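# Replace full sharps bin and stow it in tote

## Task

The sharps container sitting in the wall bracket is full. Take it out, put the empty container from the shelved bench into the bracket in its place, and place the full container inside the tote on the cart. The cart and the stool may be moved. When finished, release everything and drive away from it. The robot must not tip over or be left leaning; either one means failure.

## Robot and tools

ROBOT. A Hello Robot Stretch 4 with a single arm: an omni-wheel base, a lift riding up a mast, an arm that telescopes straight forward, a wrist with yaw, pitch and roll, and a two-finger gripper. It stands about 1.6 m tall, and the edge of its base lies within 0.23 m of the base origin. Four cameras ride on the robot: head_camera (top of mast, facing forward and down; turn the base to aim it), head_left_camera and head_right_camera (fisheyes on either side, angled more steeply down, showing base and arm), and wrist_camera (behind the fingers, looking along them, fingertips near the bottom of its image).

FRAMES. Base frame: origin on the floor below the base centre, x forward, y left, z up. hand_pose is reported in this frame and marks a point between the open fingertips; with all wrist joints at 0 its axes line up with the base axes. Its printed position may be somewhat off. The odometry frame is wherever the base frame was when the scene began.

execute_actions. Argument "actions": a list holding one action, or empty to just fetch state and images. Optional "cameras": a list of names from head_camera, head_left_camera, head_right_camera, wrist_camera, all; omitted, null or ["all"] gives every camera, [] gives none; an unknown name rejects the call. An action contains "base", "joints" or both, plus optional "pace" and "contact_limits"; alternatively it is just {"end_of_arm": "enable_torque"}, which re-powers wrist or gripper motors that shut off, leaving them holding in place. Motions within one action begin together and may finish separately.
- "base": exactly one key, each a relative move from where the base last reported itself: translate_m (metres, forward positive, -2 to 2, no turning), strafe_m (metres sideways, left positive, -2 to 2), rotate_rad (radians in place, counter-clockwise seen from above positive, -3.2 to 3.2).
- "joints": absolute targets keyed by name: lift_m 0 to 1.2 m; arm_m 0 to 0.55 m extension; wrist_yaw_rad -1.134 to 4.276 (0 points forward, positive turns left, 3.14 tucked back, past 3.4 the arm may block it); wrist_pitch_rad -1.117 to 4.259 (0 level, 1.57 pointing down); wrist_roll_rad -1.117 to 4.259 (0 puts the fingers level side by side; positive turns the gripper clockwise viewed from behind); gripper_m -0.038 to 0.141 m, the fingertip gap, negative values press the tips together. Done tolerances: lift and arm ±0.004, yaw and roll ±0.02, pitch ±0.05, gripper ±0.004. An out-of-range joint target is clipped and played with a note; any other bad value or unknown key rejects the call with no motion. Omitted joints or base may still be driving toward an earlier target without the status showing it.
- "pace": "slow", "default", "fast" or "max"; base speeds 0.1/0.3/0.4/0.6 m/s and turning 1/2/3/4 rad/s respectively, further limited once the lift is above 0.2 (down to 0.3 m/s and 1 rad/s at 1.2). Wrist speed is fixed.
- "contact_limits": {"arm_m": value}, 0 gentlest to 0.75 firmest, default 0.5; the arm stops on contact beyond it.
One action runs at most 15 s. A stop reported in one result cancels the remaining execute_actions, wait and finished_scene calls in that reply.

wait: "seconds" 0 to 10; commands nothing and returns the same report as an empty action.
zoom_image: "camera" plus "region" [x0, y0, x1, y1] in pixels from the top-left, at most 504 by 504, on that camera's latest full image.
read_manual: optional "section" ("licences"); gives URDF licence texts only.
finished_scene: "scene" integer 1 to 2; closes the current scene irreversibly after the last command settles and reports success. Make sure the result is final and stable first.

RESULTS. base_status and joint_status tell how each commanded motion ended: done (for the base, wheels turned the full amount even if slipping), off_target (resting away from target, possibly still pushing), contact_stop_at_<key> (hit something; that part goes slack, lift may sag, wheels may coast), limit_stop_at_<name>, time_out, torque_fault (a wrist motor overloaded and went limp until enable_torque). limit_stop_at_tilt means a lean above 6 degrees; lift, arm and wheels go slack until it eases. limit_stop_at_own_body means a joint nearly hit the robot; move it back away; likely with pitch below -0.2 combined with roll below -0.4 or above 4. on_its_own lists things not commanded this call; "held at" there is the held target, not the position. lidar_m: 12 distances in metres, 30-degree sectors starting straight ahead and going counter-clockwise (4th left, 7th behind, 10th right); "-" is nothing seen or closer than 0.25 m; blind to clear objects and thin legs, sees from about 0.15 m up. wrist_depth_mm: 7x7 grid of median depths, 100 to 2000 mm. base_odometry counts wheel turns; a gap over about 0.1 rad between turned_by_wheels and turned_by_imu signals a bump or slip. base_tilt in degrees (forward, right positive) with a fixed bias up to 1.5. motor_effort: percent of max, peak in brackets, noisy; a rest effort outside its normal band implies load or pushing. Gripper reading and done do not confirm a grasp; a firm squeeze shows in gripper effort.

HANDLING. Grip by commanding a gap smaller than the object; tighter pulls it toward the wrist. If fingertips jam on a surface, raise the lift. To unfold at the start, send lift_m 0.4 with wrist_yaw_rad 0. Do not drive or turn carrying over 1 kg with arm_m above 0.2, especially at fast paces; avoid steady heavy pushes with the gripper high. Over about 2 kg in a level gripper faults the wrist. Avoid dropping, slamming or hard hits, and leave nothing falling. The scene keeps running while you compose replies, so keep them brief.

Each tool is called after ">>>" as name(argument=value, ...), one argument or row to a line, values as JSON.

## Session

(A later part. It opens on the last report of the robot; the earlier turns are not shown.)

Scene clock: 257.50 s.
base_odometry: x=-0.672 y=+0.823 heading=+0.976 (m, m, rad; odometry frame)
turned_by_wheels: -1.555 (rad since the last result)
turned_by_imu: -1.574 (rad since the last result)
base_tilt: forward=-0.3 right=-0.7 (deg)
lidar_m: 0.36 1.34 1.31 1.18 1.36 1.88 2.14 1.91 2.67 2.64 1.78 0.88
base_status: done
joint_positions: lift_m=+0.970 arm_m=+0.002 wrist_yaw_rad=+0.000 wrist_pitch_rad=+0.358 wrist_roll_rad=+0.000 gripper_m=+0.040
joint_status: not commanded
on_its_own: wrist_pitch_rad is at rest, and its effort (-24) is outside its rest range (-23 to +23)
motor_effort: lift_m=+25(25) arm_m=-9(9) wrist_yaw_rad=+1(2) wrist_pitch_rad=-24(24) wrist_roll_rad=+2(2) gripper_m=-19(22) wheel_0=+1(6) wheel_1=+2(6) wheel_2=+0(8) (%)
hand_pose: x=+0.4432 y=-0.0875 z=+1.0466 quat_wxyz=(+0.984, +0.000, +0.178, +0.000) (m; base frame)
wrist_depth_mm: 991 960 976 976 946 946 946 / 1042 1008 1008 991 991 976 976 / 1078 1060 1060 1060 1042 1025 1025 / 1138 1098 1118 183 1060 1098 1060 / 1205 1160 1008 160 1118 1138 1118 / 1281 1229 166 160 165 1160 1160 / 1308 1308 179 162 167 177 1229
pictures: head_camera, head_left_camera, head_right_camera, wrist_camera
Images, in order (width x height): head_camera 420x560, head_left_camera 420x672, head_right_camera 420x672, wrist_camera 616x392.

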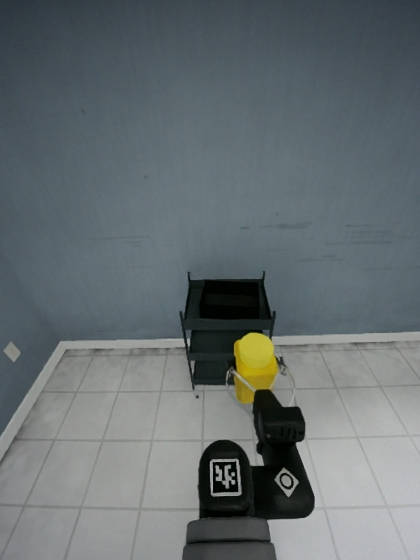

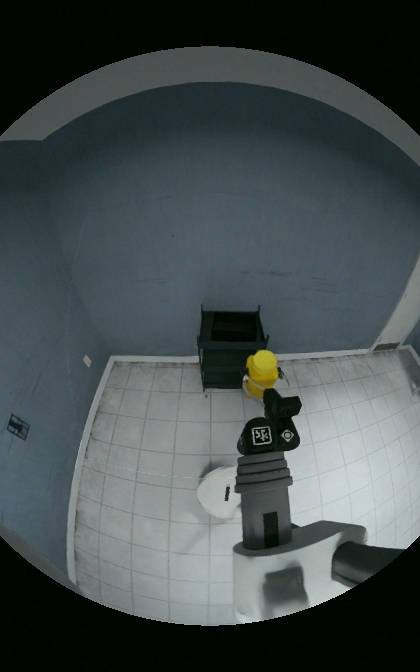

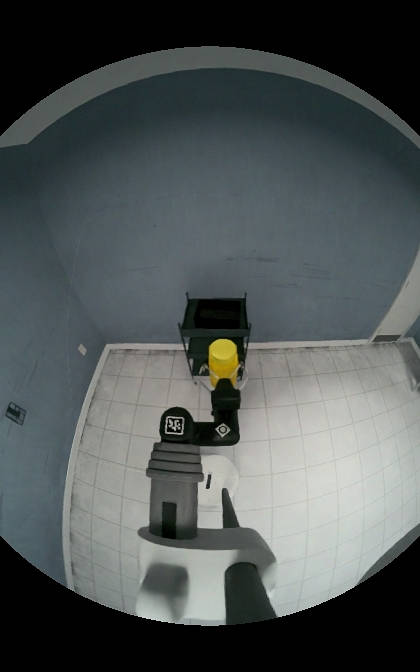

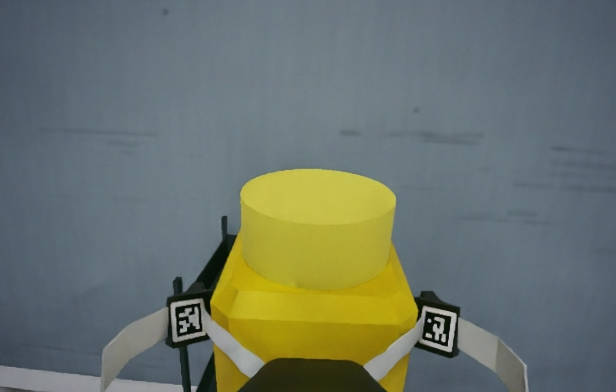

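>>> zoom_image(
  camera="head_camera",
  region=[170, 260, 300, 410],
)

Region (170, 260, 300, 410) of head_camera's 420x560 image, scaled by 3.360, with more detail than that image has; it fills the left 437 columns of this view, and the rest is white.

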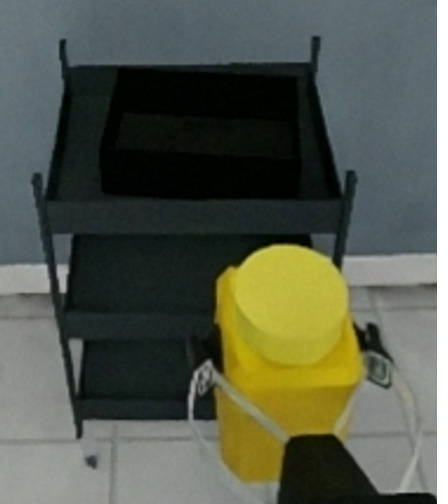

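>>> execute_actions(
  actions=[
    {"base": {"translate_m": 0.42}, "joints": {"arm_m": 0.16}, "pace": "fast"},
  ],
)

Scene clock: 299.67 s.
base_odometry: x=-0.437 y=+1.171 heading=+0.976 (m, m, rad; odometry frame)
turned_by_wheels: +0.000 (rad since the last result)
turned_by_imu: +0.002 (rad since the last result)
base_tilt: forward=-0.1 right=-0.8 (deg)
lidar_m: 0.45 0.47 1.26 1.24 1.22 1.89 2.36 2.37 2.73 2.63 1.20 0.46
base_status: done
joint_positions: lift_m=+0.970 arm_m=+0.158 wrist_yaw_rad=+0.000 wrist_pitch_rad=+0.358 wrist_roll_rad=+0.000 gripper_m=+0.040
joint_status: all done
on_its_own: wrist_pitch_rad is at rest, and its effort (-24) is outside its rest range (-23 to +23)
motor_effort: lift_m=+25(25) arm_m=+9(9) wrist_yaw_rad=+1(3) wrist_pitch_rad=-24(25) wrist_roll_rad=+2(3) gripper_m=-20(21) wheel_0=+0(7) wheel_1=+1(6) wheel_2=+2(10) (%)
hand_pose: x=+0.5995 y=-0.0874 z=+1.0466 quat_wxyz=(+0.984, +0.000, +0.178, +0.000) (m; base frame)
wrist_depth_mm: 445 445 439 433 430 427 424 / 466 459 459 452 449 442 439 / 488 484 480 473 473 466 462 / 517 508 496 183 484 484 480 / 544 539 521 160 504 512 504 / 569 559 166 160 165 535 530 / 609 591 179 161 167 177 559
pictures: head_camera, head_left_camera, head_right_camera, wrist_camera
Images, in order (width x height): head_camera 420x560, head_left_camera 420x672, head_right_camera 420x672, wrist_camera 616x392.

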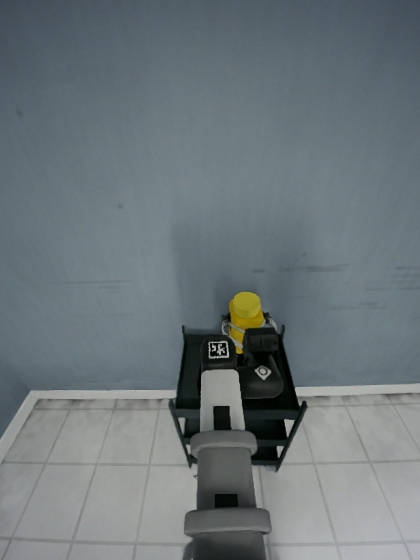

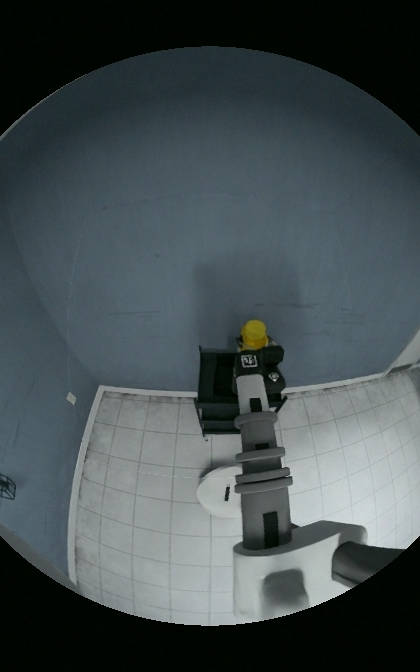

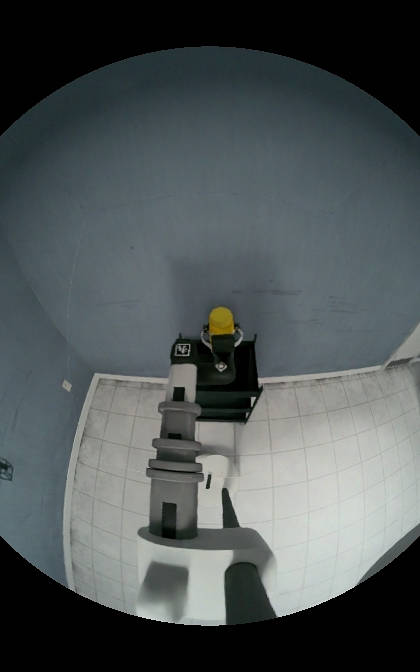

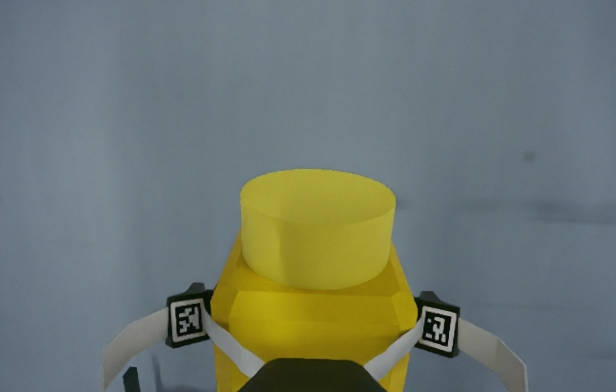

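>>> execute_actions(
  actions=[
    {"joints": {"lift_m": 0.875}},
  ],
)

Scene clock: 307.83 s.
base_odometry: x=-0.437 y=+1.171 heading=+0.976 (m, m, rad; odometry frame)
turned_by_wheels: +0.000 (rad since the last result)
turned_by_imu: +0.001 (rad since the last result)
base_tilt: forward=-0.2 right=-0.7 (deg)
lidar_m: 0.43 0.47 1.24 1.21 1.21 1.85 2.35 2.37 2.74 2.65 1.22 0.46
base_status: not commanded
joint_positions: lift_m=+0.875 arm_m=+0.158 wrist_yaw_rad=+0.000 wrist_pitch_rad=+0.358 wrist_roll_rad=+0.000 gripper_m=+0.040
joint_status: all done
on_its_own: wrist_pitch_rad is at rest, and its effort (-24) is outside its rest range (-23 to +23)
motor_effort: lift_m=+18(21) arm_m=+9(9) wrist_yaw_rad=+2(0) wrist_pitch_rad=-24(25) wrist_roll_rad=+3(2) gripper_m=-21(22) wheel_0=+0(0) wheel_1=+1(1) wheel_2=+2(2) (%)
hand_pose: x=+0.5995 y=-0.0874 z=+0.9521 quat_wxyz=(+0.984, +0.000, +0.178, +0.000) (m; base frame)
wrist_depth_mm: 445 442 436 433 430 427 424 / 466 462 459 452 449 442 439 / 488 488 477 473 469 466 459 / 517 512 500 183 484 484 477 / 544 535 517 160 504 512 504 / 574 554 166 160 164 530 535 / 603 488 180 162 167 177 564
pictures: head_camera, head_left_camera, head_right_camera, wrist_camera
Images, in order (width x height): head_camera 420x560, head_left_camera 420x672, head_right_camera 420x672, wrist_camera 616x392.

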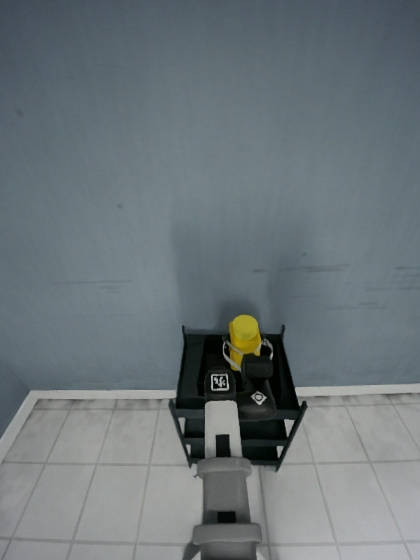

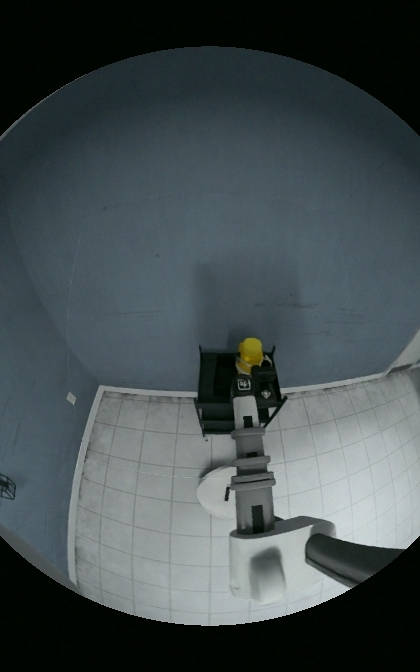

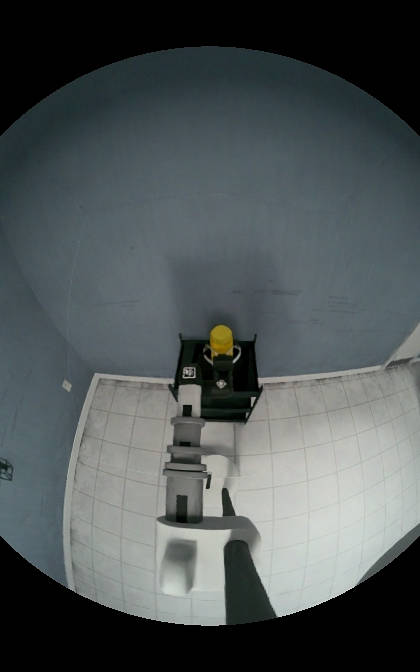

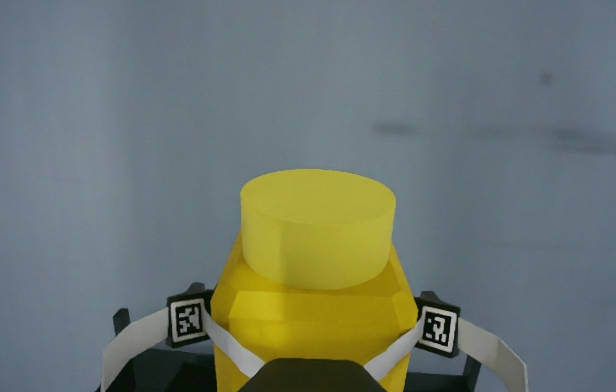

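>>> zoom_image(
  camera="head_camera",
  region=[165, 305, 315, 435],
)

>>> zoom_image(
  camera="head_right_camera",
  region=[165, 315, 275, 425],
)

>>> zoom_image(
  camera="head_left_camera",
  region=[185, 325, 295, 435],
)

Region (165, 305, 315, 435) of head_camera's 420x560 image, scaled by 3.360, with more detail than that image has; it fills the top 437 rows of this view, and the rest is white.

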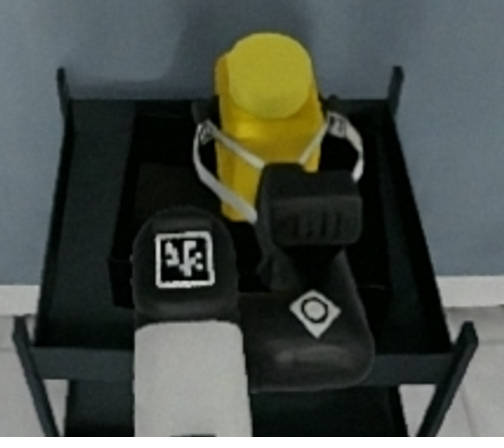

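Region (165, 315, 275, 425) of head_right_camera's 420x672 image, scaled by 4.582, with more detail than that image has.

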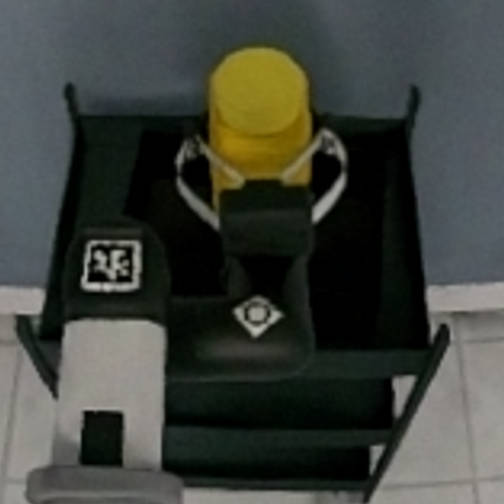

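Region (185, 325, 295, 435) of head_left_camera's 420x672 image, scaled by 4.582, with more detail than that image has.

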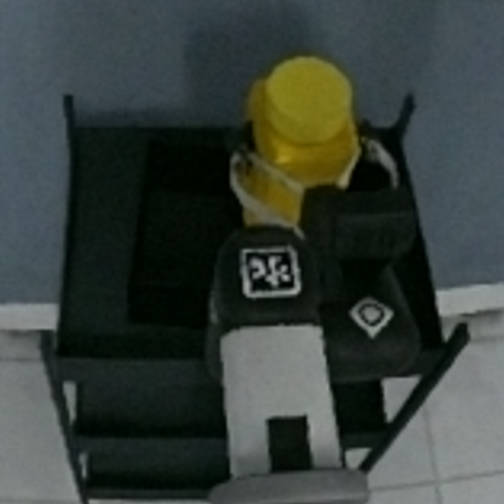

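>>> execute_actions(
  actions=[
    {"joints": {"lift_m": 0.775}},
  ],
  cameras=["head_camera", "wrist_camera"],
)

Scene clock: 325.37 s.
base_odometry: x=-0.437 y=+1.171 heading=+0.976 (m, m, rad; odometry frame)
turned_by_wheels: +0.000 (rad since the last result)
turned_by_imu: +0.001 (rad since the last result)
base_tilt: forward=-0.2 right=-0.7 (deg)
lidar_m: 0.43 0.48 1.24 1.22 1.23 1.88 2.35 2.38 2.74 2.65 1.21 0.46
base_status: not commanded
joint_positions: lift_m=+0.775 arm_m=+0.158 wrist_yaw_rad=+0.000 wrist_pitch_rad=+0.358 wrist_roll_rad=+0.000 gripper_m=+0.040
joint_status: all done
on_its_own: wrist_pitch_rad is at rest, and its effort (-24) is outside its rest range (-23 to +23)
motor_effort: lift_m=+18(19) arm_m=+9(9) wrist_yaw_rad=+1(0) wrist_pitch_rad=-24(25) wrist_roll_rad=+2(2) gripper_m=-19(19) wheel_0=+0(0) wheel_1=+1(1) wheel_2=+2(2) (%)
hand_pose: x=+0.5995 y=-0.0874 z=+0.8521 quat_wxyz=(+0.984, +0.000, +0.178, +0.000) (m; base frame)
wrist_depth_mm: 445 442 436 433 427 427 421 / 462 466 459 455 445 445 442 / 492 484 480 473 469 466 462 / 517 504 496 183 484 484 484 / 544 530 517 160 504 508 504 / 569 452 167 160 165 525 535 / 375 320 180 161 167 177 559
pictures: head_camera, wrist_camera
Images, in order (width x height): head_camera 420x560, wrist_camera 616x392.

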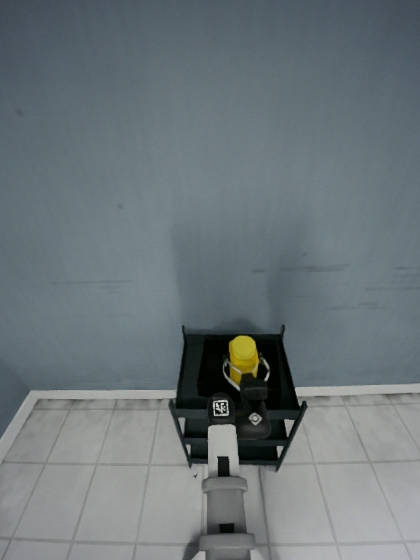

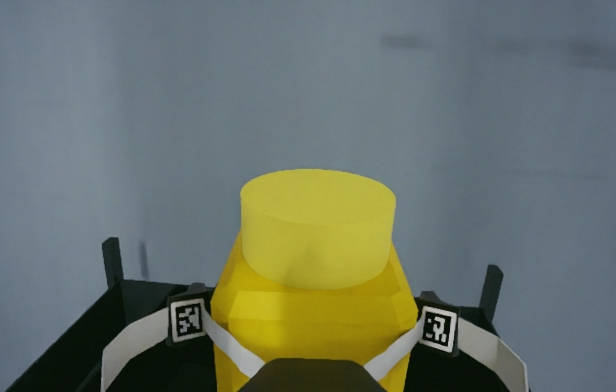

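>>> execute_actions(
  actions=[
    {"joints": {"lift_m": 0.755}, "pace": "slow"},
  ],
  cameras=["head_camera"],
)

Scene clock: 328.90 s.
base_odometry: x=-0.437 y=+1.171 heading=+0.976 (m, m, rad; odometry frame)
turned_by_wheels: +0.000 (rad since the last result)
turned_by_imu: +0.001 (rad since the last result)
base_tilt: forward=-0.1 right=-0.8 (deg)
lidar_m: 0.42 0.47 1.26 1.23 1.22 1.87 2.37 2.39 2.72 2.66 1.21 0.46
base_status: not commanded
joint_positions: lift_m=+0.755 arm_m=+0.158 wrist_yaw_rad=+0.000 wrist_pitch_rad=+0.358 wrist_roll_rad=+0.000 gripper_m=+0.040
joint_status: all done
on_its_own: wrist_pitch_rad is at rest, and its effort (-24) is outside its rest range (-23 to +23)
motor_effort: lift_m=+18(18) arm_m=+9(9) wrist_yaw_rad=+1(0) wrist_pitch_rad=-24(24) wrist_roll_rad=+2(2) gripper_m=-20(20) wheel_0=+0(0) wheel_1=+1(1) wheel_2=+2(2) (%)
hand_pose: x=+0.5995 y=-0.0874 z=+0.8321 quat_wxyz=(+0.984, +0.000, +0.178, +0.000) (m; base frame)
wrist_depth_mm: 449 445 439 436 430 427 424 / 466 466 455 452 452 445 439 / 488 484 480 477 466 466 459 / 517 508 500 184 484 484 484 / 544 525 517 160 504 508 508 / 564 404 166 160 165 424 530 / 338 282 179 161 167 177 559
pictures: head_camera
Images, in order (width x height): head_camera 420x560.

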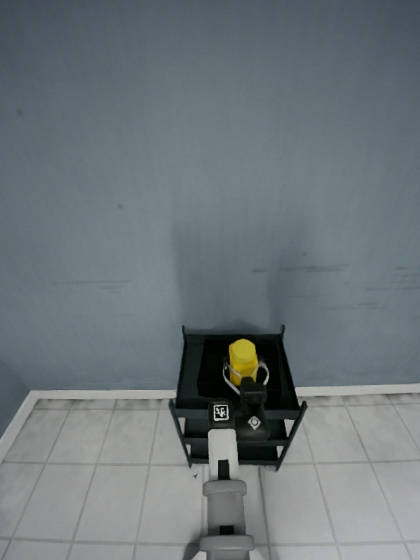

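>>> execute_actions(
  actions=[
    {"joints": {"lift_m": 0.738}, "pace": "slow"},
  ],
  cameras=["head_camera", "wrist_camera"],
)

Scene clock: 333.87 s.
base_odometry: x=-0.437 y=+1.171 heading=+0.976 (m, m, rad; odometry frame)
turned_by_wheels: +0.000 (rad since the last result)
turned_by_imu: +0.001 (rad since the last result)
base_tilt: forward=-0.2 right=-0.7 (deg)
lidar_m: 0.44 0.46 1.26 1.20 1.22 1.88 2.36 2.35 2.73 2.64 1.22 0.46
base_status: not commanded
joint_positions: lift_m=+0.738 arm_m=+0.158 wrist_yaw_rad=+0.000 wrist_pitch_rad=+0.358 wrist_roll_rad=+0.000 gripper_m=+0.040
joint_status: all done
on_its_own: wrist_pitch_rad is at rest, and its effort (-24) is outside its rest range (-23 to +23)
motor_effort: lift_m=+18(16) arm_m=+9(9) wrist_yaw_rad=+0(1) wrist_pitch_rad=-24(25) wrist_roll_rad=+2(3) gripper_m=-21(22) wheel_0=-1(0) wheel_1=+1(1) wheel_2=+2(2) (%)
hand_pose: x=+0.5995 y=-0.0874 z=+0.8151 quat_wxyz=(+0.984, +0.000, +0.178, +0.000) (m; base frame)
wrist_depth_mm: 449 445 439 433 430 424 421 / 462 462 455 452 449 445 439 / 488 488 477 473 469 469 459 / 517 508 500 183 484 484 484 / 539 521 379 160 427 508 504 / 473 315 167 160 164 345 535 / 300 271 179 162 167 177 554
pictures: head_camera, wrist_camera
Images, in order (width x height): head_camera 420x560, wrist_camera 616x392.

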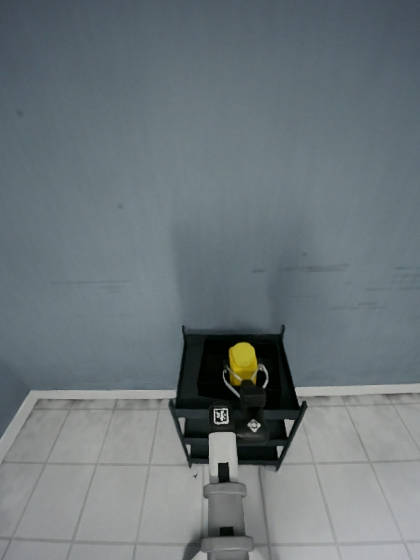

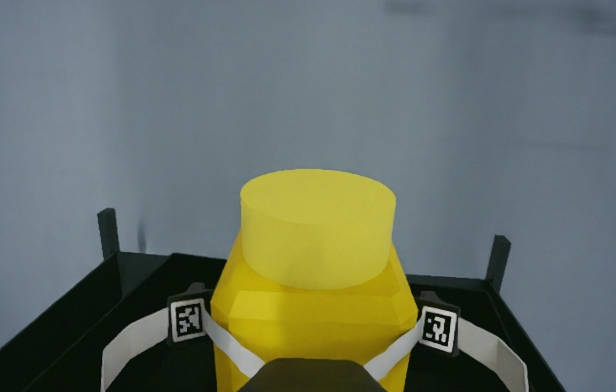

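>>> execute_actions(
  actions=[
    {"joints": {"lift_m": 0.726}, "pace": "slow"},
  ],
  cameras=["head_camera", "wrist_camera"],
)

Scene clock: 345.17 s.
base_odometry: x=-0.437 y=+1.171 heading=+0.976 (m, m, rad; odometry frame)
turned_by_wheels: +0.000 (rad since the last result)
turned_by_imu: +0.001 (rad since the last result)
base_tilt: forward=-0.2 right=-0.7 (deg)
lidar_m: 0.45 0.48 1.25 1.26 1.21 1.88 2.37 2.34 2.72 2.64 1.21 0.46
base_status: not commanded
joint_positions: lift_m=+0.726 arm_m=+0.158 wrist_yaw_rad=+0.000 wrist_pitch_rad=+0.358 wrist_roll_rad=+0.000 gripper_m=+0.040
joint_status: all done
on_its_own: wrist_pitch_rad is at rest, and its effort (-25) is outside its rest range (-23 to +23)
motor_effort: lift_m=+18(19) arm_m=+9(9) wrist_yaw_rad=+0(1) wrist_pitch_rad=-25(25) wrist_roll_rad=+2(3) gripper_m=-22(20) wheel_0=+0(0) wheel_1=+1(1) wheel_2=+2(2) (%)
hand_pose: x=+0.5995 y=-0.0874 z=+0.8031 quat_wxyz=(+0.984, +0.000, +0.178, +0.000) (m; base frame)
wrist_depth_mm: 449 442 436 433 430 427 424 / 466 466 459 455 449 442 439 / 488 484 480 477 466 466 462 / 512 508 500 183 484 488 484 / 539 442 375 160 340 504 508 / 353 297 166 160 165 336 535 / 244 270 179 162 167 177 554
pictures: head_camera, wrist_camera
Images, in order (width x height): head_camera 420x560, wrist_camera 616x392.

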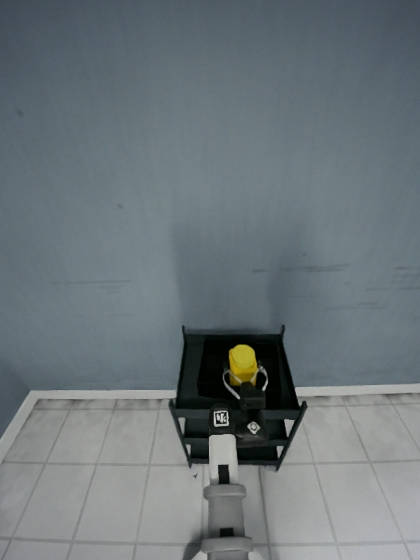

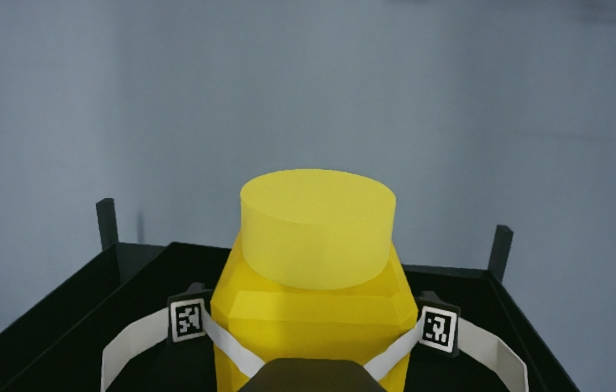

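>>> zoom_image(
  camera="head_camera",
  region=[180, 325, 300, 445],
)

Region (180, 325, 300, 445) of head_camera's 420x560 image, scaled by 4.200, with more detail than that image has.

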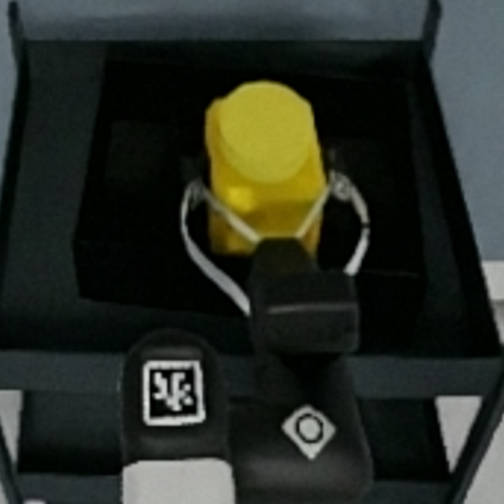

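>>> execute_actions(
  actions=[
    {"joints": {"lift_m": 0.714}, "pace": "slow"},
  ],
  cameras=["wrist_camera"],
)

Scene clock: 353.30 s.
base_odometry: x=-0.437 y=+1.171 heading=+0.976 (m, m, rad; odometry frame)
turned_by_wheels: +0.000 (rad since the last result)
turned_by_imu: +0.001 (rad since the last result)
base_tilt: forward=-0.2 right=-0.7 (deg)
lidar_m: 0.44 0.46 1.26 1.23 1.24 1.86 2.35 2.39 2.74 2.65 1.21 0.47
base_status: not commanded
joint_positions: lift_m=+0.714 arm_m=+0.158 wrist_yaw_rad=+0.000 wrist_pitch_rad=+0.358 wrist_roll_rad=+0.000 gripper_m=+0.040
joint_status: all done
on_its_own: wrist_pitch_rad is at rest, and its effort (-24) is outside its rest range (-23 to +23)
motor_effort: lift_m=+18(17) arm_m=+9(9) wrist_yaw_rad=+0(0) wrist_pitch_rad=-24(25) wrist_roll_rad=+2(2) gripper_m=-20(20) wheel_0=+0(0) wheel_1=+1(1) wheel_2=+2(2) (%)
hand_pose: x=+0.5995 y=-0.0874 z=+0.7911 quat_wxyz=(+0.984, +0.000, +0.178, +0.000) (m; base frame)
wrist_depth_mm: 445 442 439 433 430 427 424 / 466 462 459 452 449 445 439 / 492 488 480 477 469 466 459 / 512 504 496 183 484 488 480 / 539 424 370 161 334 500 508 / 327 281 166 160 164 307 530 / 232 271 179 162 167 177 279
pictures: wrist_camera
Images, in order (width x height): wrist_camera 616x392.

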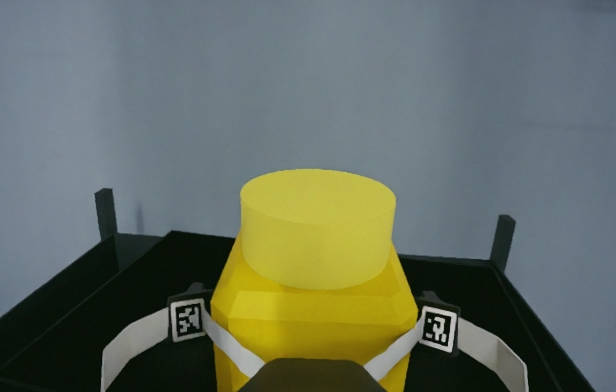

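>>> execute_actions(
  actions=[
    {"joints": {"lift_m": 0.703}, "pace": "slow"},
  ],
  cameras=["wrist_camera", "head_camera"],
)

Scene clock: 361.60 s.
base_odometry: x=-0.437 y=+1.171 heading=+0.976 (m, m, rad; odometry frame)
turned_by_wheels: +0.000 (rad since the last result)
turned_by_imu: +0.001 (rad since the last result)
base_tilt: forward=-0.2 right=-0.7 (deg)
lidar_m: 0.43 0.47 1.27 1.21 1.22 1.87 2.34 2.37 2.71 2.64 1.21 0.46
base_status: not commanded
joint_positions: lift_m=+0.703 arm_m=+0.158 wrist_yaw_rad=+0.000 wrist_pitch_rad=+0.349 wrist_roll_rad=+0.000 gripper_m=+0.040
joint_status: all done
motor_effort: lift_m=+14(22) arm_m=+9(9) wrist_yaw_rad=+0(1) wrist_pitch_rad=+2(25) wrist_roll_rad=+2(1) gripper_m=-19(22) wheel_0=-1(0) wheel_1=+1(1) wheel_2=+2(2) (%)
hand_pose: x=+0.6004 y=-0.0874 z=+0.7830 quat_wxyz=(+0.985, +0.000, +0.174, +0.000) (m; base frame)
wrist_depth_mm: 449 445 439 436 427 427 424 / 466 462 459 455 449 445 442 / 488 484 480 473 469 462 459 / 508 504 496 181 480 484 480 / 535 424 368 162 215 496 504 / 314 282 165 160 164 309 525 / 232 271 179 163 170 177 264
pictures: head_camera, wrist_camera
Images, in order (width x height): head_camera 420x560, wrist_camera 616x392.

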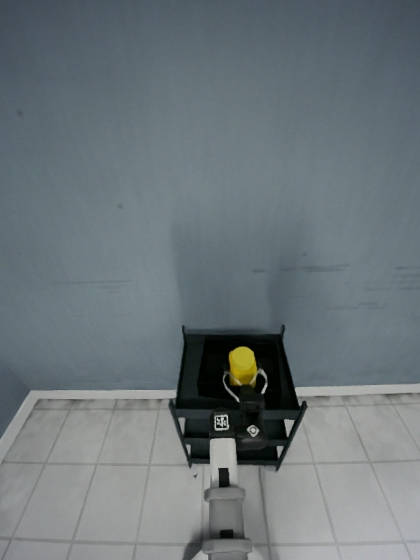

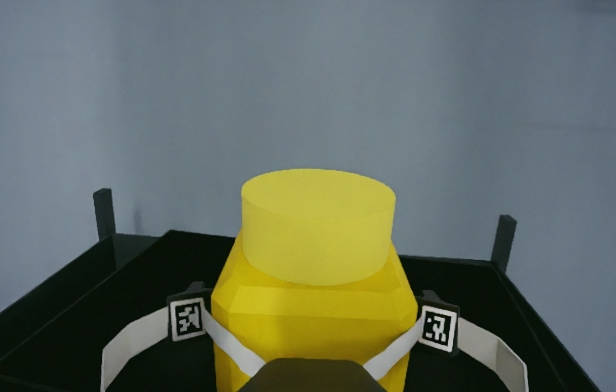

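>>> execute_actions(
  actions=[
    {"joints": {"lift_m": 0.711, "gripper_m": 0.13, "arm_m": 0.148}, "pace": "slow"},
  ],
  cameras=["wrist_camera", "head_camera"],
)

Scene clock: 370.97 s.
base_odometry: x=-0.437 y=+1.171 heading=+0.976 (m, m, rad; odometry frame)
turned_by_wheels: +0.000 (rad since the last result)
turned_by_imu: +0.001 (rad since the last result)
base_tilt: forward=-0.1 right=-0.8 (deg)
lidar_m: 0.42 0.46 1.24 1.21 1.23 1.85 2.34 2.37 2.76 2.62 1.21 0.47
base_status: not commanded
joint_positions: lift_m=+0.711 arm_m=+0.150 wrist_yaw_rad=+0.000 wrist_pitch_rad=+0.353 wrist_roll_rad=+0.000 gripper_m=+0.130
joint_status: all done
motor_effort: lift_m=+23(28) arm_m=-9(10) wrist_yaw_rad=+0(1) wrist_pitch_rad=-8(23) wrist_roll_rad=+2(2) gripper_m=-1(18) wheel_0=+0(1) wheel_1=+1(1) wheel_2=+2(1) (%)
hand_pose: x=+0.5913 y=-0.0874 z=+0.7892 quat_wxyz=(+0.984, +0.000, +0.175, +0.000) (m; base frame)
wrist_depth_mm: 455 452 449 442 439 433 430 / 477 473 466 462 459 452 449 / 500 492 488 484 477 473 466 / 521 517 512 198 492 492 488 / 544 424 375 183 345 512 512 / 327 268 186 179 181 272 535 / 234 301 315 153 324 262 294
pictures: head_camera, wrist_camera
Images, in order (width x height): head_camera 420x560, wrist_camera 616x392.

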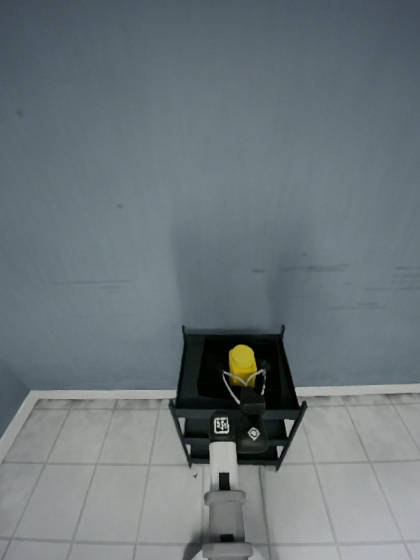

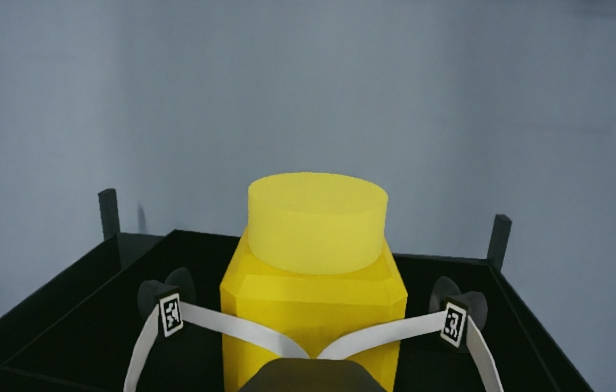

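>>> execute_actions(
  actions=[
    {"joints": {"lift_m": 0.86, "arm_m": 0.0, "gripper_m": 0.141}, "pace": "fast"},
  ],
  cameras=["wrist_camera", "head_camera"],
)

>>> execute_actions(
  actions=[
    {"base": {"rotate_rad": -2.19}, "pace": "fast"},
  ],
  cameras=["head_camera"],
)

Scene clock: 402.40 s.
base_odometry: x=-0.437 y=+1.171 heading=+0.976 (m, m, rad; odometry frame)
turned_by_wheels: +0.000 (rad since the last result)
turned_by_imu: +0.001 (rad since the last result)
base_tilt: forward=-0.1 right=-0.7 (deg)
lidar_m: 0.43 0.47 1.27 1.24 1.22 1.86 2.33 2.38 2.74 2.62 1.22 0.45
base_status: not commanded
joint_positions: lift_m=+0.860 arm_m=+0.002 wrist_yaw_rad=+0.000 wrist_pitch_rad=+0.352 wrist_roll_rad=+0.000 gripper_m=+0.141
joint_status: all done
motor_effort: lift_m=+23(26) arm_m=-9(9) wrist_yaw_rad=+1(0) wrist_pitch_rad=-7(8) wrist_roll_rad=+2(2) gripper_m=+0(0) wheel_0=+0(0) wheel_1=+1(1) wheel_2=+2(2) (%)
hand_pose: x=+0.4438 y=-0.0875 z=+0.9384 quat_wxyz=(+0.985, +0.000, +0.175, +0.000) (m; base frame)
wrist_depth_mm: 597 585 580 580 569 569 559 / 621 615 609 603 597 591 585 / 647 640 640 634 627 615 609 / 683 676 661 654 654 647 640 / 715 699 699 691 683 676 668 / 759 211 539 379 585 213 707 / 798 477 525 148 539 732 741
pictures: head_camera, wrist_camera
Images, in order (width x height): head_camera 420x560, wrist_camera 616x392.

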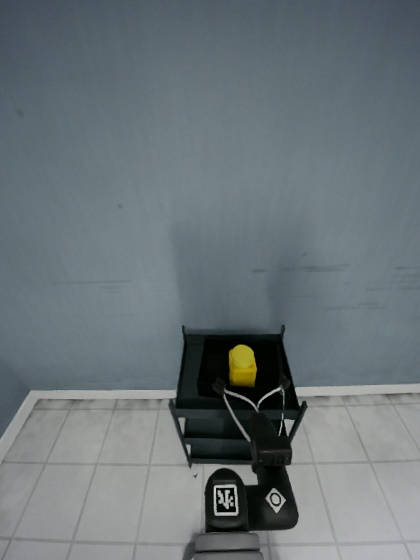

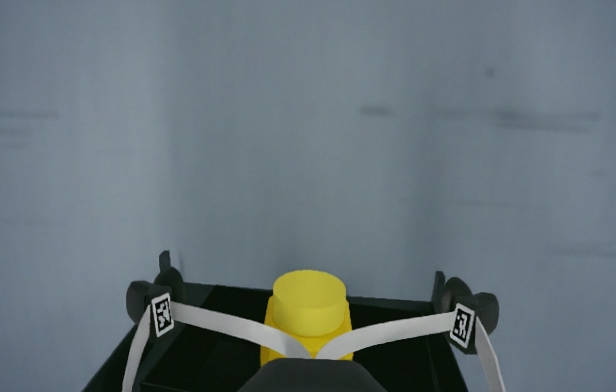

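Scene clock: 404.77 s.
base_odometry: x=-0.437 y=+1.171 heading=-1.214 (m, m, rad; odometry frame)
turned_by_wheels: -2.190 (rad since the last result)
turned_by_imu: -2.218 (rad since the last result)
base_tilt: forward=-0.2 right=-0.8 (deg)
lidar_m: 2.81 2.64 1.32 0.47 0.41 0.46 1.15 1.26 1.20 1.73 2.86 2.34
base_status: done
joint_positions: lift_m=+0.860 arm_m=+0.002 wrist_yaw_rad=+0.000 wrist_pitch_rad=+0.352 wrist_roll_rad=+0.000 gripper_m=+0.141
joint_status: not commanded
motor_effort: lift_m=+22(23) arm_m=-9(9) wrist_yaw_rad=+0(2) wrist_pitch_rad=-7(8) wrist_roll_rad=+2(2) gripper_m=+1(2) wheel_0=+2(4) wheel_1=+0(9) wheel_2=+0(5) (%)
hand_pose: x=+0.4439 y=-0.0874 z=+0.9384 quat_wxyz=(+0.985, +0.000, +0.175, +0.000) (m; base frame)
wrist_depth_mm: - - - - - - - / - - - - - - - / - - - - - - 1863 / - - - - - - 1863 / - - - - - - 1863 / 1661 211 1708 1808 1863 213 1921 / 1366 1397 1430 148 1430 1464 1537
pictures: head_camera
Images, in order (width x height): head_camera 420x560.

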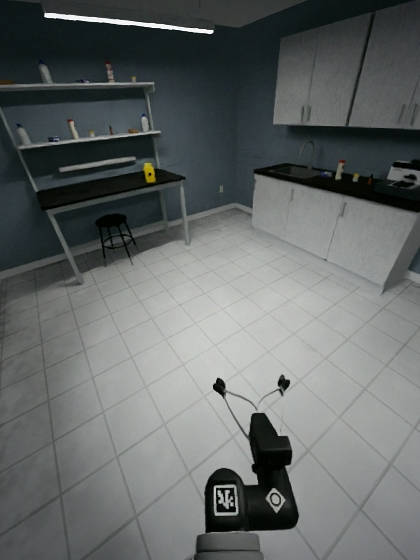

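>>> execute_actions(
  actions=[
    {"base": {"translate_m": 2.0}, "joints": {"lift_m": 0.93}, "pace": "max"},
  ],
  cameras=[],
)

>>> execute_actions(
  actions=[
    {"base": {"rotate_rad": 0.61}, "pace": "fast"},
  ],
)

Scene clock: 417.63 s.
base_odometry: x=+0.262 y=-0.703 heading=-1.214 (m, m, rad; odometry frame)
turned_by_wheels: +0.000 (rad since the last result)
turned_by_imu: +0.005 (rad since the last result)
base_tilt: forward=-0.2 right=-0.8 (deg)
lidar_m: 1.90 0.99 0.99 1.31 1.95 2.00 2.07 2.92 2.67 1.22 1.13 1.18
base_status: done
joint_positions: lift_m=+0.930 arm_m=+0.002 wrist_yaw_rad=+0.000 wrist_pitch_rad=+0.352 wrist_roll_rad=+0.000 gripper_m=+0.141
joint_status: all done
motor_effort: lift_m=+21(27) arm_m=-9(9) wrist_yaw_rad=+2(1) wrist_pitch_rad=-8(9) wrist_roll_rad=+2(2) gripper_m=-2(0) wheel_0=+0(5) wheel_1=+1(8) wheel_2=+2(10) (%)
hand_pose: x=+0.4438 y=-0.0874 z=+1.0085 quat_wxyz=(+0.985, +0.000, +0.175, +0.000) (m; base frame)
wrist_depth_mm: 1281 1397 1576 1756 1983 1576 1366 / 1308 1464 1618 1863 - 1618 1397 / 1138 1464 1661 1921 - 1708 1397 / 759 1366 1756 - - 1708 917 / 1464 1537 1863 - - 1078 917 / 1499 211 1808 1921 1921 213 917 / 1499 1430 1537 148 1537 1042 931
pictures: none
No camera images: the call's "cameras" was empty. Leave "cameras" out to get every camera's image.

Scene clock: 419.07 s.
base_odometry: x=+0.262 y=-0.703 heading=-0.604 (m, m, rad; odometry frame)
turned_by_wheels: +0.610 (rad since the last result)
turned_by_imu: +0.618 (rad since the last result)
base_tilt: forward=-0.2 right=-0.8 (deg)
lidar_m: 0.97 1.01 1.43 1.96 2.06 2.25 2.95 2.50 1.19 1.12 1.19 1.03
base_status: done
joint_positions: lift_m=+0.930 arm_m=+0.002 wrist_yaw_rad=+0.000 wrist_pitch_rad=+0.352 wrist_roll_rad=+0.000 gripper_m=+0.141
joint_status: not commanded
motor_effort: lift_m=+22(21) arm_m=-9(9) wrist_yaw_rad=+0(0) wrist_pitch_rad=-7(7) wrist_roll_rad=+2(2) gripper_m=-1(1) wheel_0=-1(6) wheel_1=+1(4) wheel_2=+0(5) (%)
hand_pose: x=+0.4438 y=-0.0874 z=+1.0085 quat_wxyz=(+0.985, +0.000, +0.175, +0.000) (m; base frame)
wrist_depth_mm: 1464 1430 1430 1430 1397 1397 1397 / 1499 1499 1464 1464 1499 1464 1430 / 1138 1182 1060 1160 1499 1499 1499 / 842 842 842 831 831 1576 1576 / 1756 1229 1708 1708 1661 1661 1661 / 1661 210 1661 1756 1576 213 1708 / 1430 1430 1499 148 1464 1499 1618
pictures: head_camera, head_left_camera, head_right_camera, wrist_camera
Images, in order (width x height): head_camera 420x560, head_left_camera 420x672, head_right_camera 420x672, wrist_camera 616x392.

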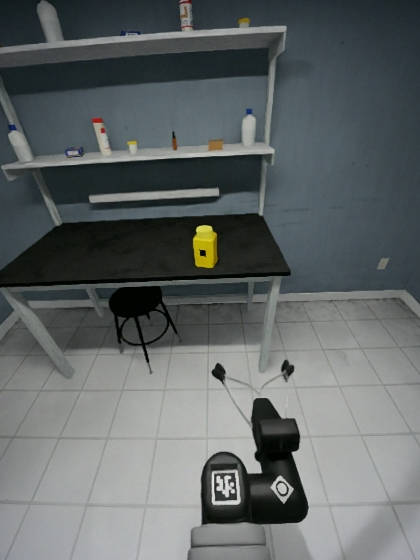

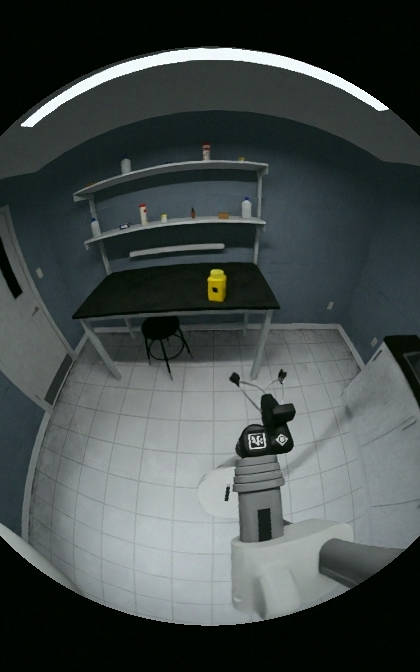

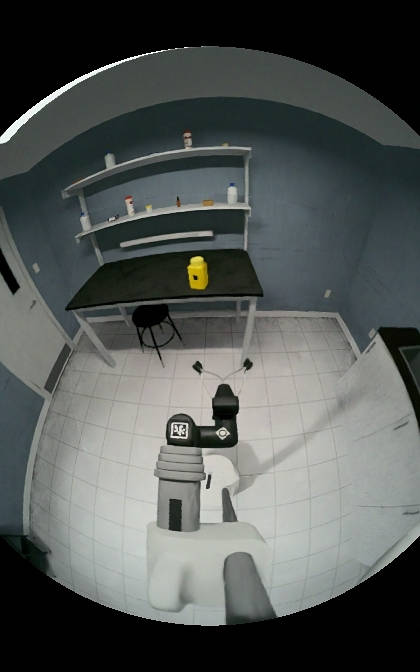

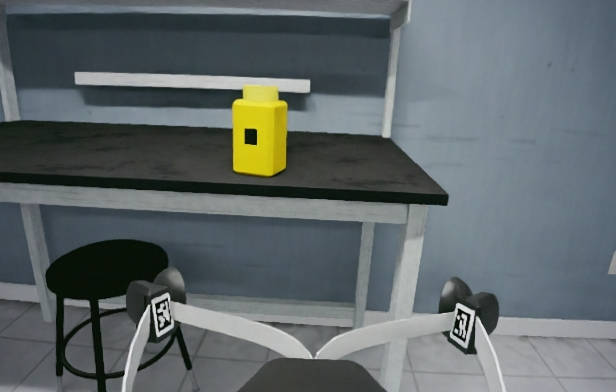

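>>> zoom_image(
  camera="wrist_camera",
  region=[200, 70, 330, 220],
)

>>> zoom_image(
  camera="head_camera",
  region=[170, 210, 250, 290],
)

Region (200, 70, 330, 220) of wrist_camera's 616x392 image, scaled by 3.360; it fills the left 437 columns of this view, and the rest is white.

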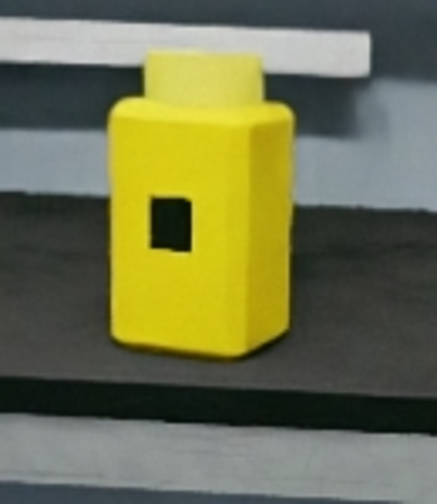

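Region (170, 210, 250, 290) of head_camera's 420x560 image, scaled by 6.300, with more detail than that image has.

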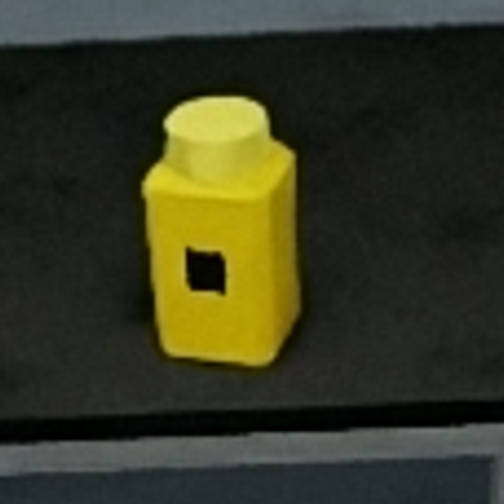

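>>> execute_actions(
  actions=[
    {"base": {"strafe_m": 0.165}, "joints": {"wrist_yaw_rad": -0.19, "lift_m": 0.96}, "pace": "fast"},
  ],
  cameras=[],
)

>>> execute_actions(
  actions=[
    {"base": {"translate_m": 0.42}, "pace": "fast"},
  ],
  cameras=["head_camera", "wrist_camera"],
)

Scene clock: 479.10 s.
base_odometry: x=+0.355 y=-0.568 heading=-0.604 (m, m, rad; odometry frame)
turned_by_wheels: +0.000 (rad since the last result)
turned_by_imu: +0.001 (rad since the last result)
base_tilt: forward=-0.2 right=-0.8 (deg)
lidar_m: 0.97 1.03 1.82 1.79 1.87 2.01 2.97 2.70 1.36 1.30 1.37 1.02
base_status: done
joint_positions: lift_m=+0.960 arm_m=+0.002 wrist_yaw_rad=-0.190 wrist_pitch_rad=+0.352 wrist_roll_rad=+0.000 gripper_m=+0.141
joint_status: all done
motor_effort: lift_m=+23(26) arm_m=-9(9) wrist_yaw_rad=+1(6) wrist_pitch_rad=-6(7) wrist_roll_rad=+2(2) gripper_m=-2(2) wheel_0=+1(10) wheel_1=+0(7) wheel_2=+0(4) (%)
hand_pose: x=+0.4225 y=-0.1370 z=+1.0384 quat_wxyz=(+0.980, +0.017, +0.174, -0.093) (m; base frame)
wrist_depth_mm: 1308 1366 1397 1464 1499 1618 1618 / 1366 1430 1430 1537 1576 1618 1708 / 1281 1366 1078 1464 1618 1661 1756 / 788 809 842 878 917 1756 1863 / 1537 1618 1708 1708 1808 1863 1983 / 1025 211 1618 1808 976 213 - / 1499 1464 1537 148 1537 1576 1618
pictures: none
No camera images: the call's "cameras" was empty. Leave "cameras" out to get every camera's image.

Scene clock: 481.70 s.
base_odometry: x=+0.701 y=-0.806 heading=-0.604 (m, m, rad; odometry frame)
turned_by_wheels: +0.000 (rad since the last result)
turned_by_imu: +0.001 (rad since the last result)
base_tilt: forward=-0.2 right=-0.7 (deg)
lidar_m: 0.57 0.57 0.84 1.74 1.88 2.27 3.39 1.87 1.35 1.31 1.92 0.59
base_status: done
joint_positions: lift_m=+0.960 arm_m=+0.002 wrist_yaw_rad=-0.190 wrist_pitch_rad=+0.352 wrist_roll_rad=+0.000 gripper_m=+0.141
joint_status: not commanded
motor_effort: lift_m=+22(22) arm_m=-9(9) wrist_yaw_rad=+2(0) wrist_pitch_rad=-7(6) wrist_roll_rad=+1(2) gripper_m=+0(0) wheel_0=+0(5) wheel_1=+1(6) wheel_2=+1(8) (%)
hand_pose: x=+0.4224 y=-0.1370 z=+1.0384 quat_wxyz=(+0.980, +0.017, +0.174, -0.093) (m; base frame)
wrist_depth_mm: 976 1008 1060 1078 1098 1160 1182 / 991 1025 1060 1138 1138 1182 1229 / 1060 1098 1118 1160 1205 1281 1308 / 741 768 445 473 854 1336 1366 / 525 544 492 508 580 591 1464 / 404 210 413 433 439 213 1499 / 430 442 1229 147 1464 544 1618
pictures: head_camera, wrist_camera
Images, in order (width x height): head_camera 420x560, wrist_camera 616x392.

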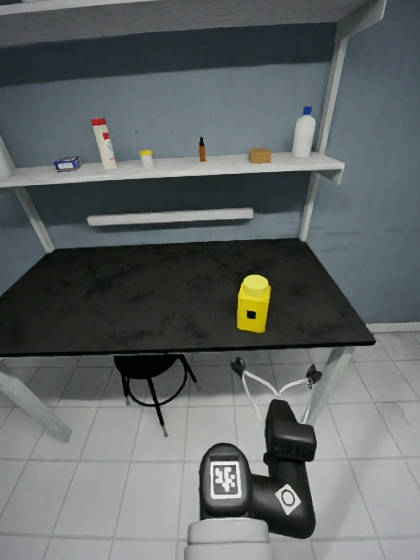

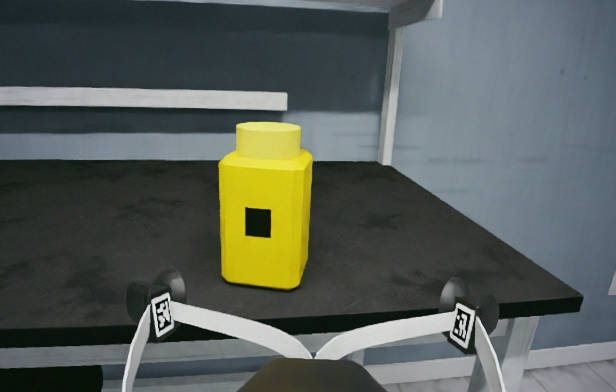

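>>> zoom_image(
  camera="wrist_camera",
  region=[190, 105, 350, 305],
)

>>> zoom_image(
  camera="head_camera",
  region=[210, 265, 340, 415],
)

Region (190, 105, 350, 305) of wrist_camera's 616x392 image, scaled by 2.520; it fills the left 403 columns of this view, and the rest is white.

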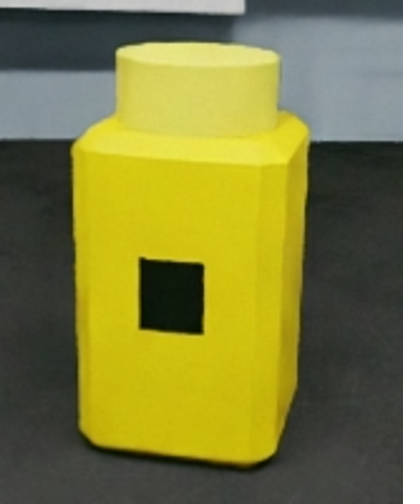

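Region (210, 265, 340, 415) of head_camera's 420x560 image, scaled by 3.360, with more detail than that image has; it fills the left 437 columns of this view, and the rest is white.

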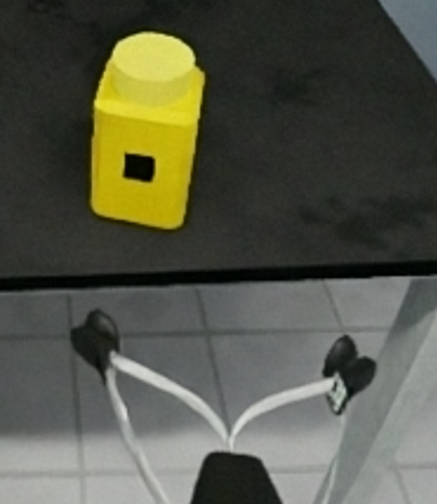

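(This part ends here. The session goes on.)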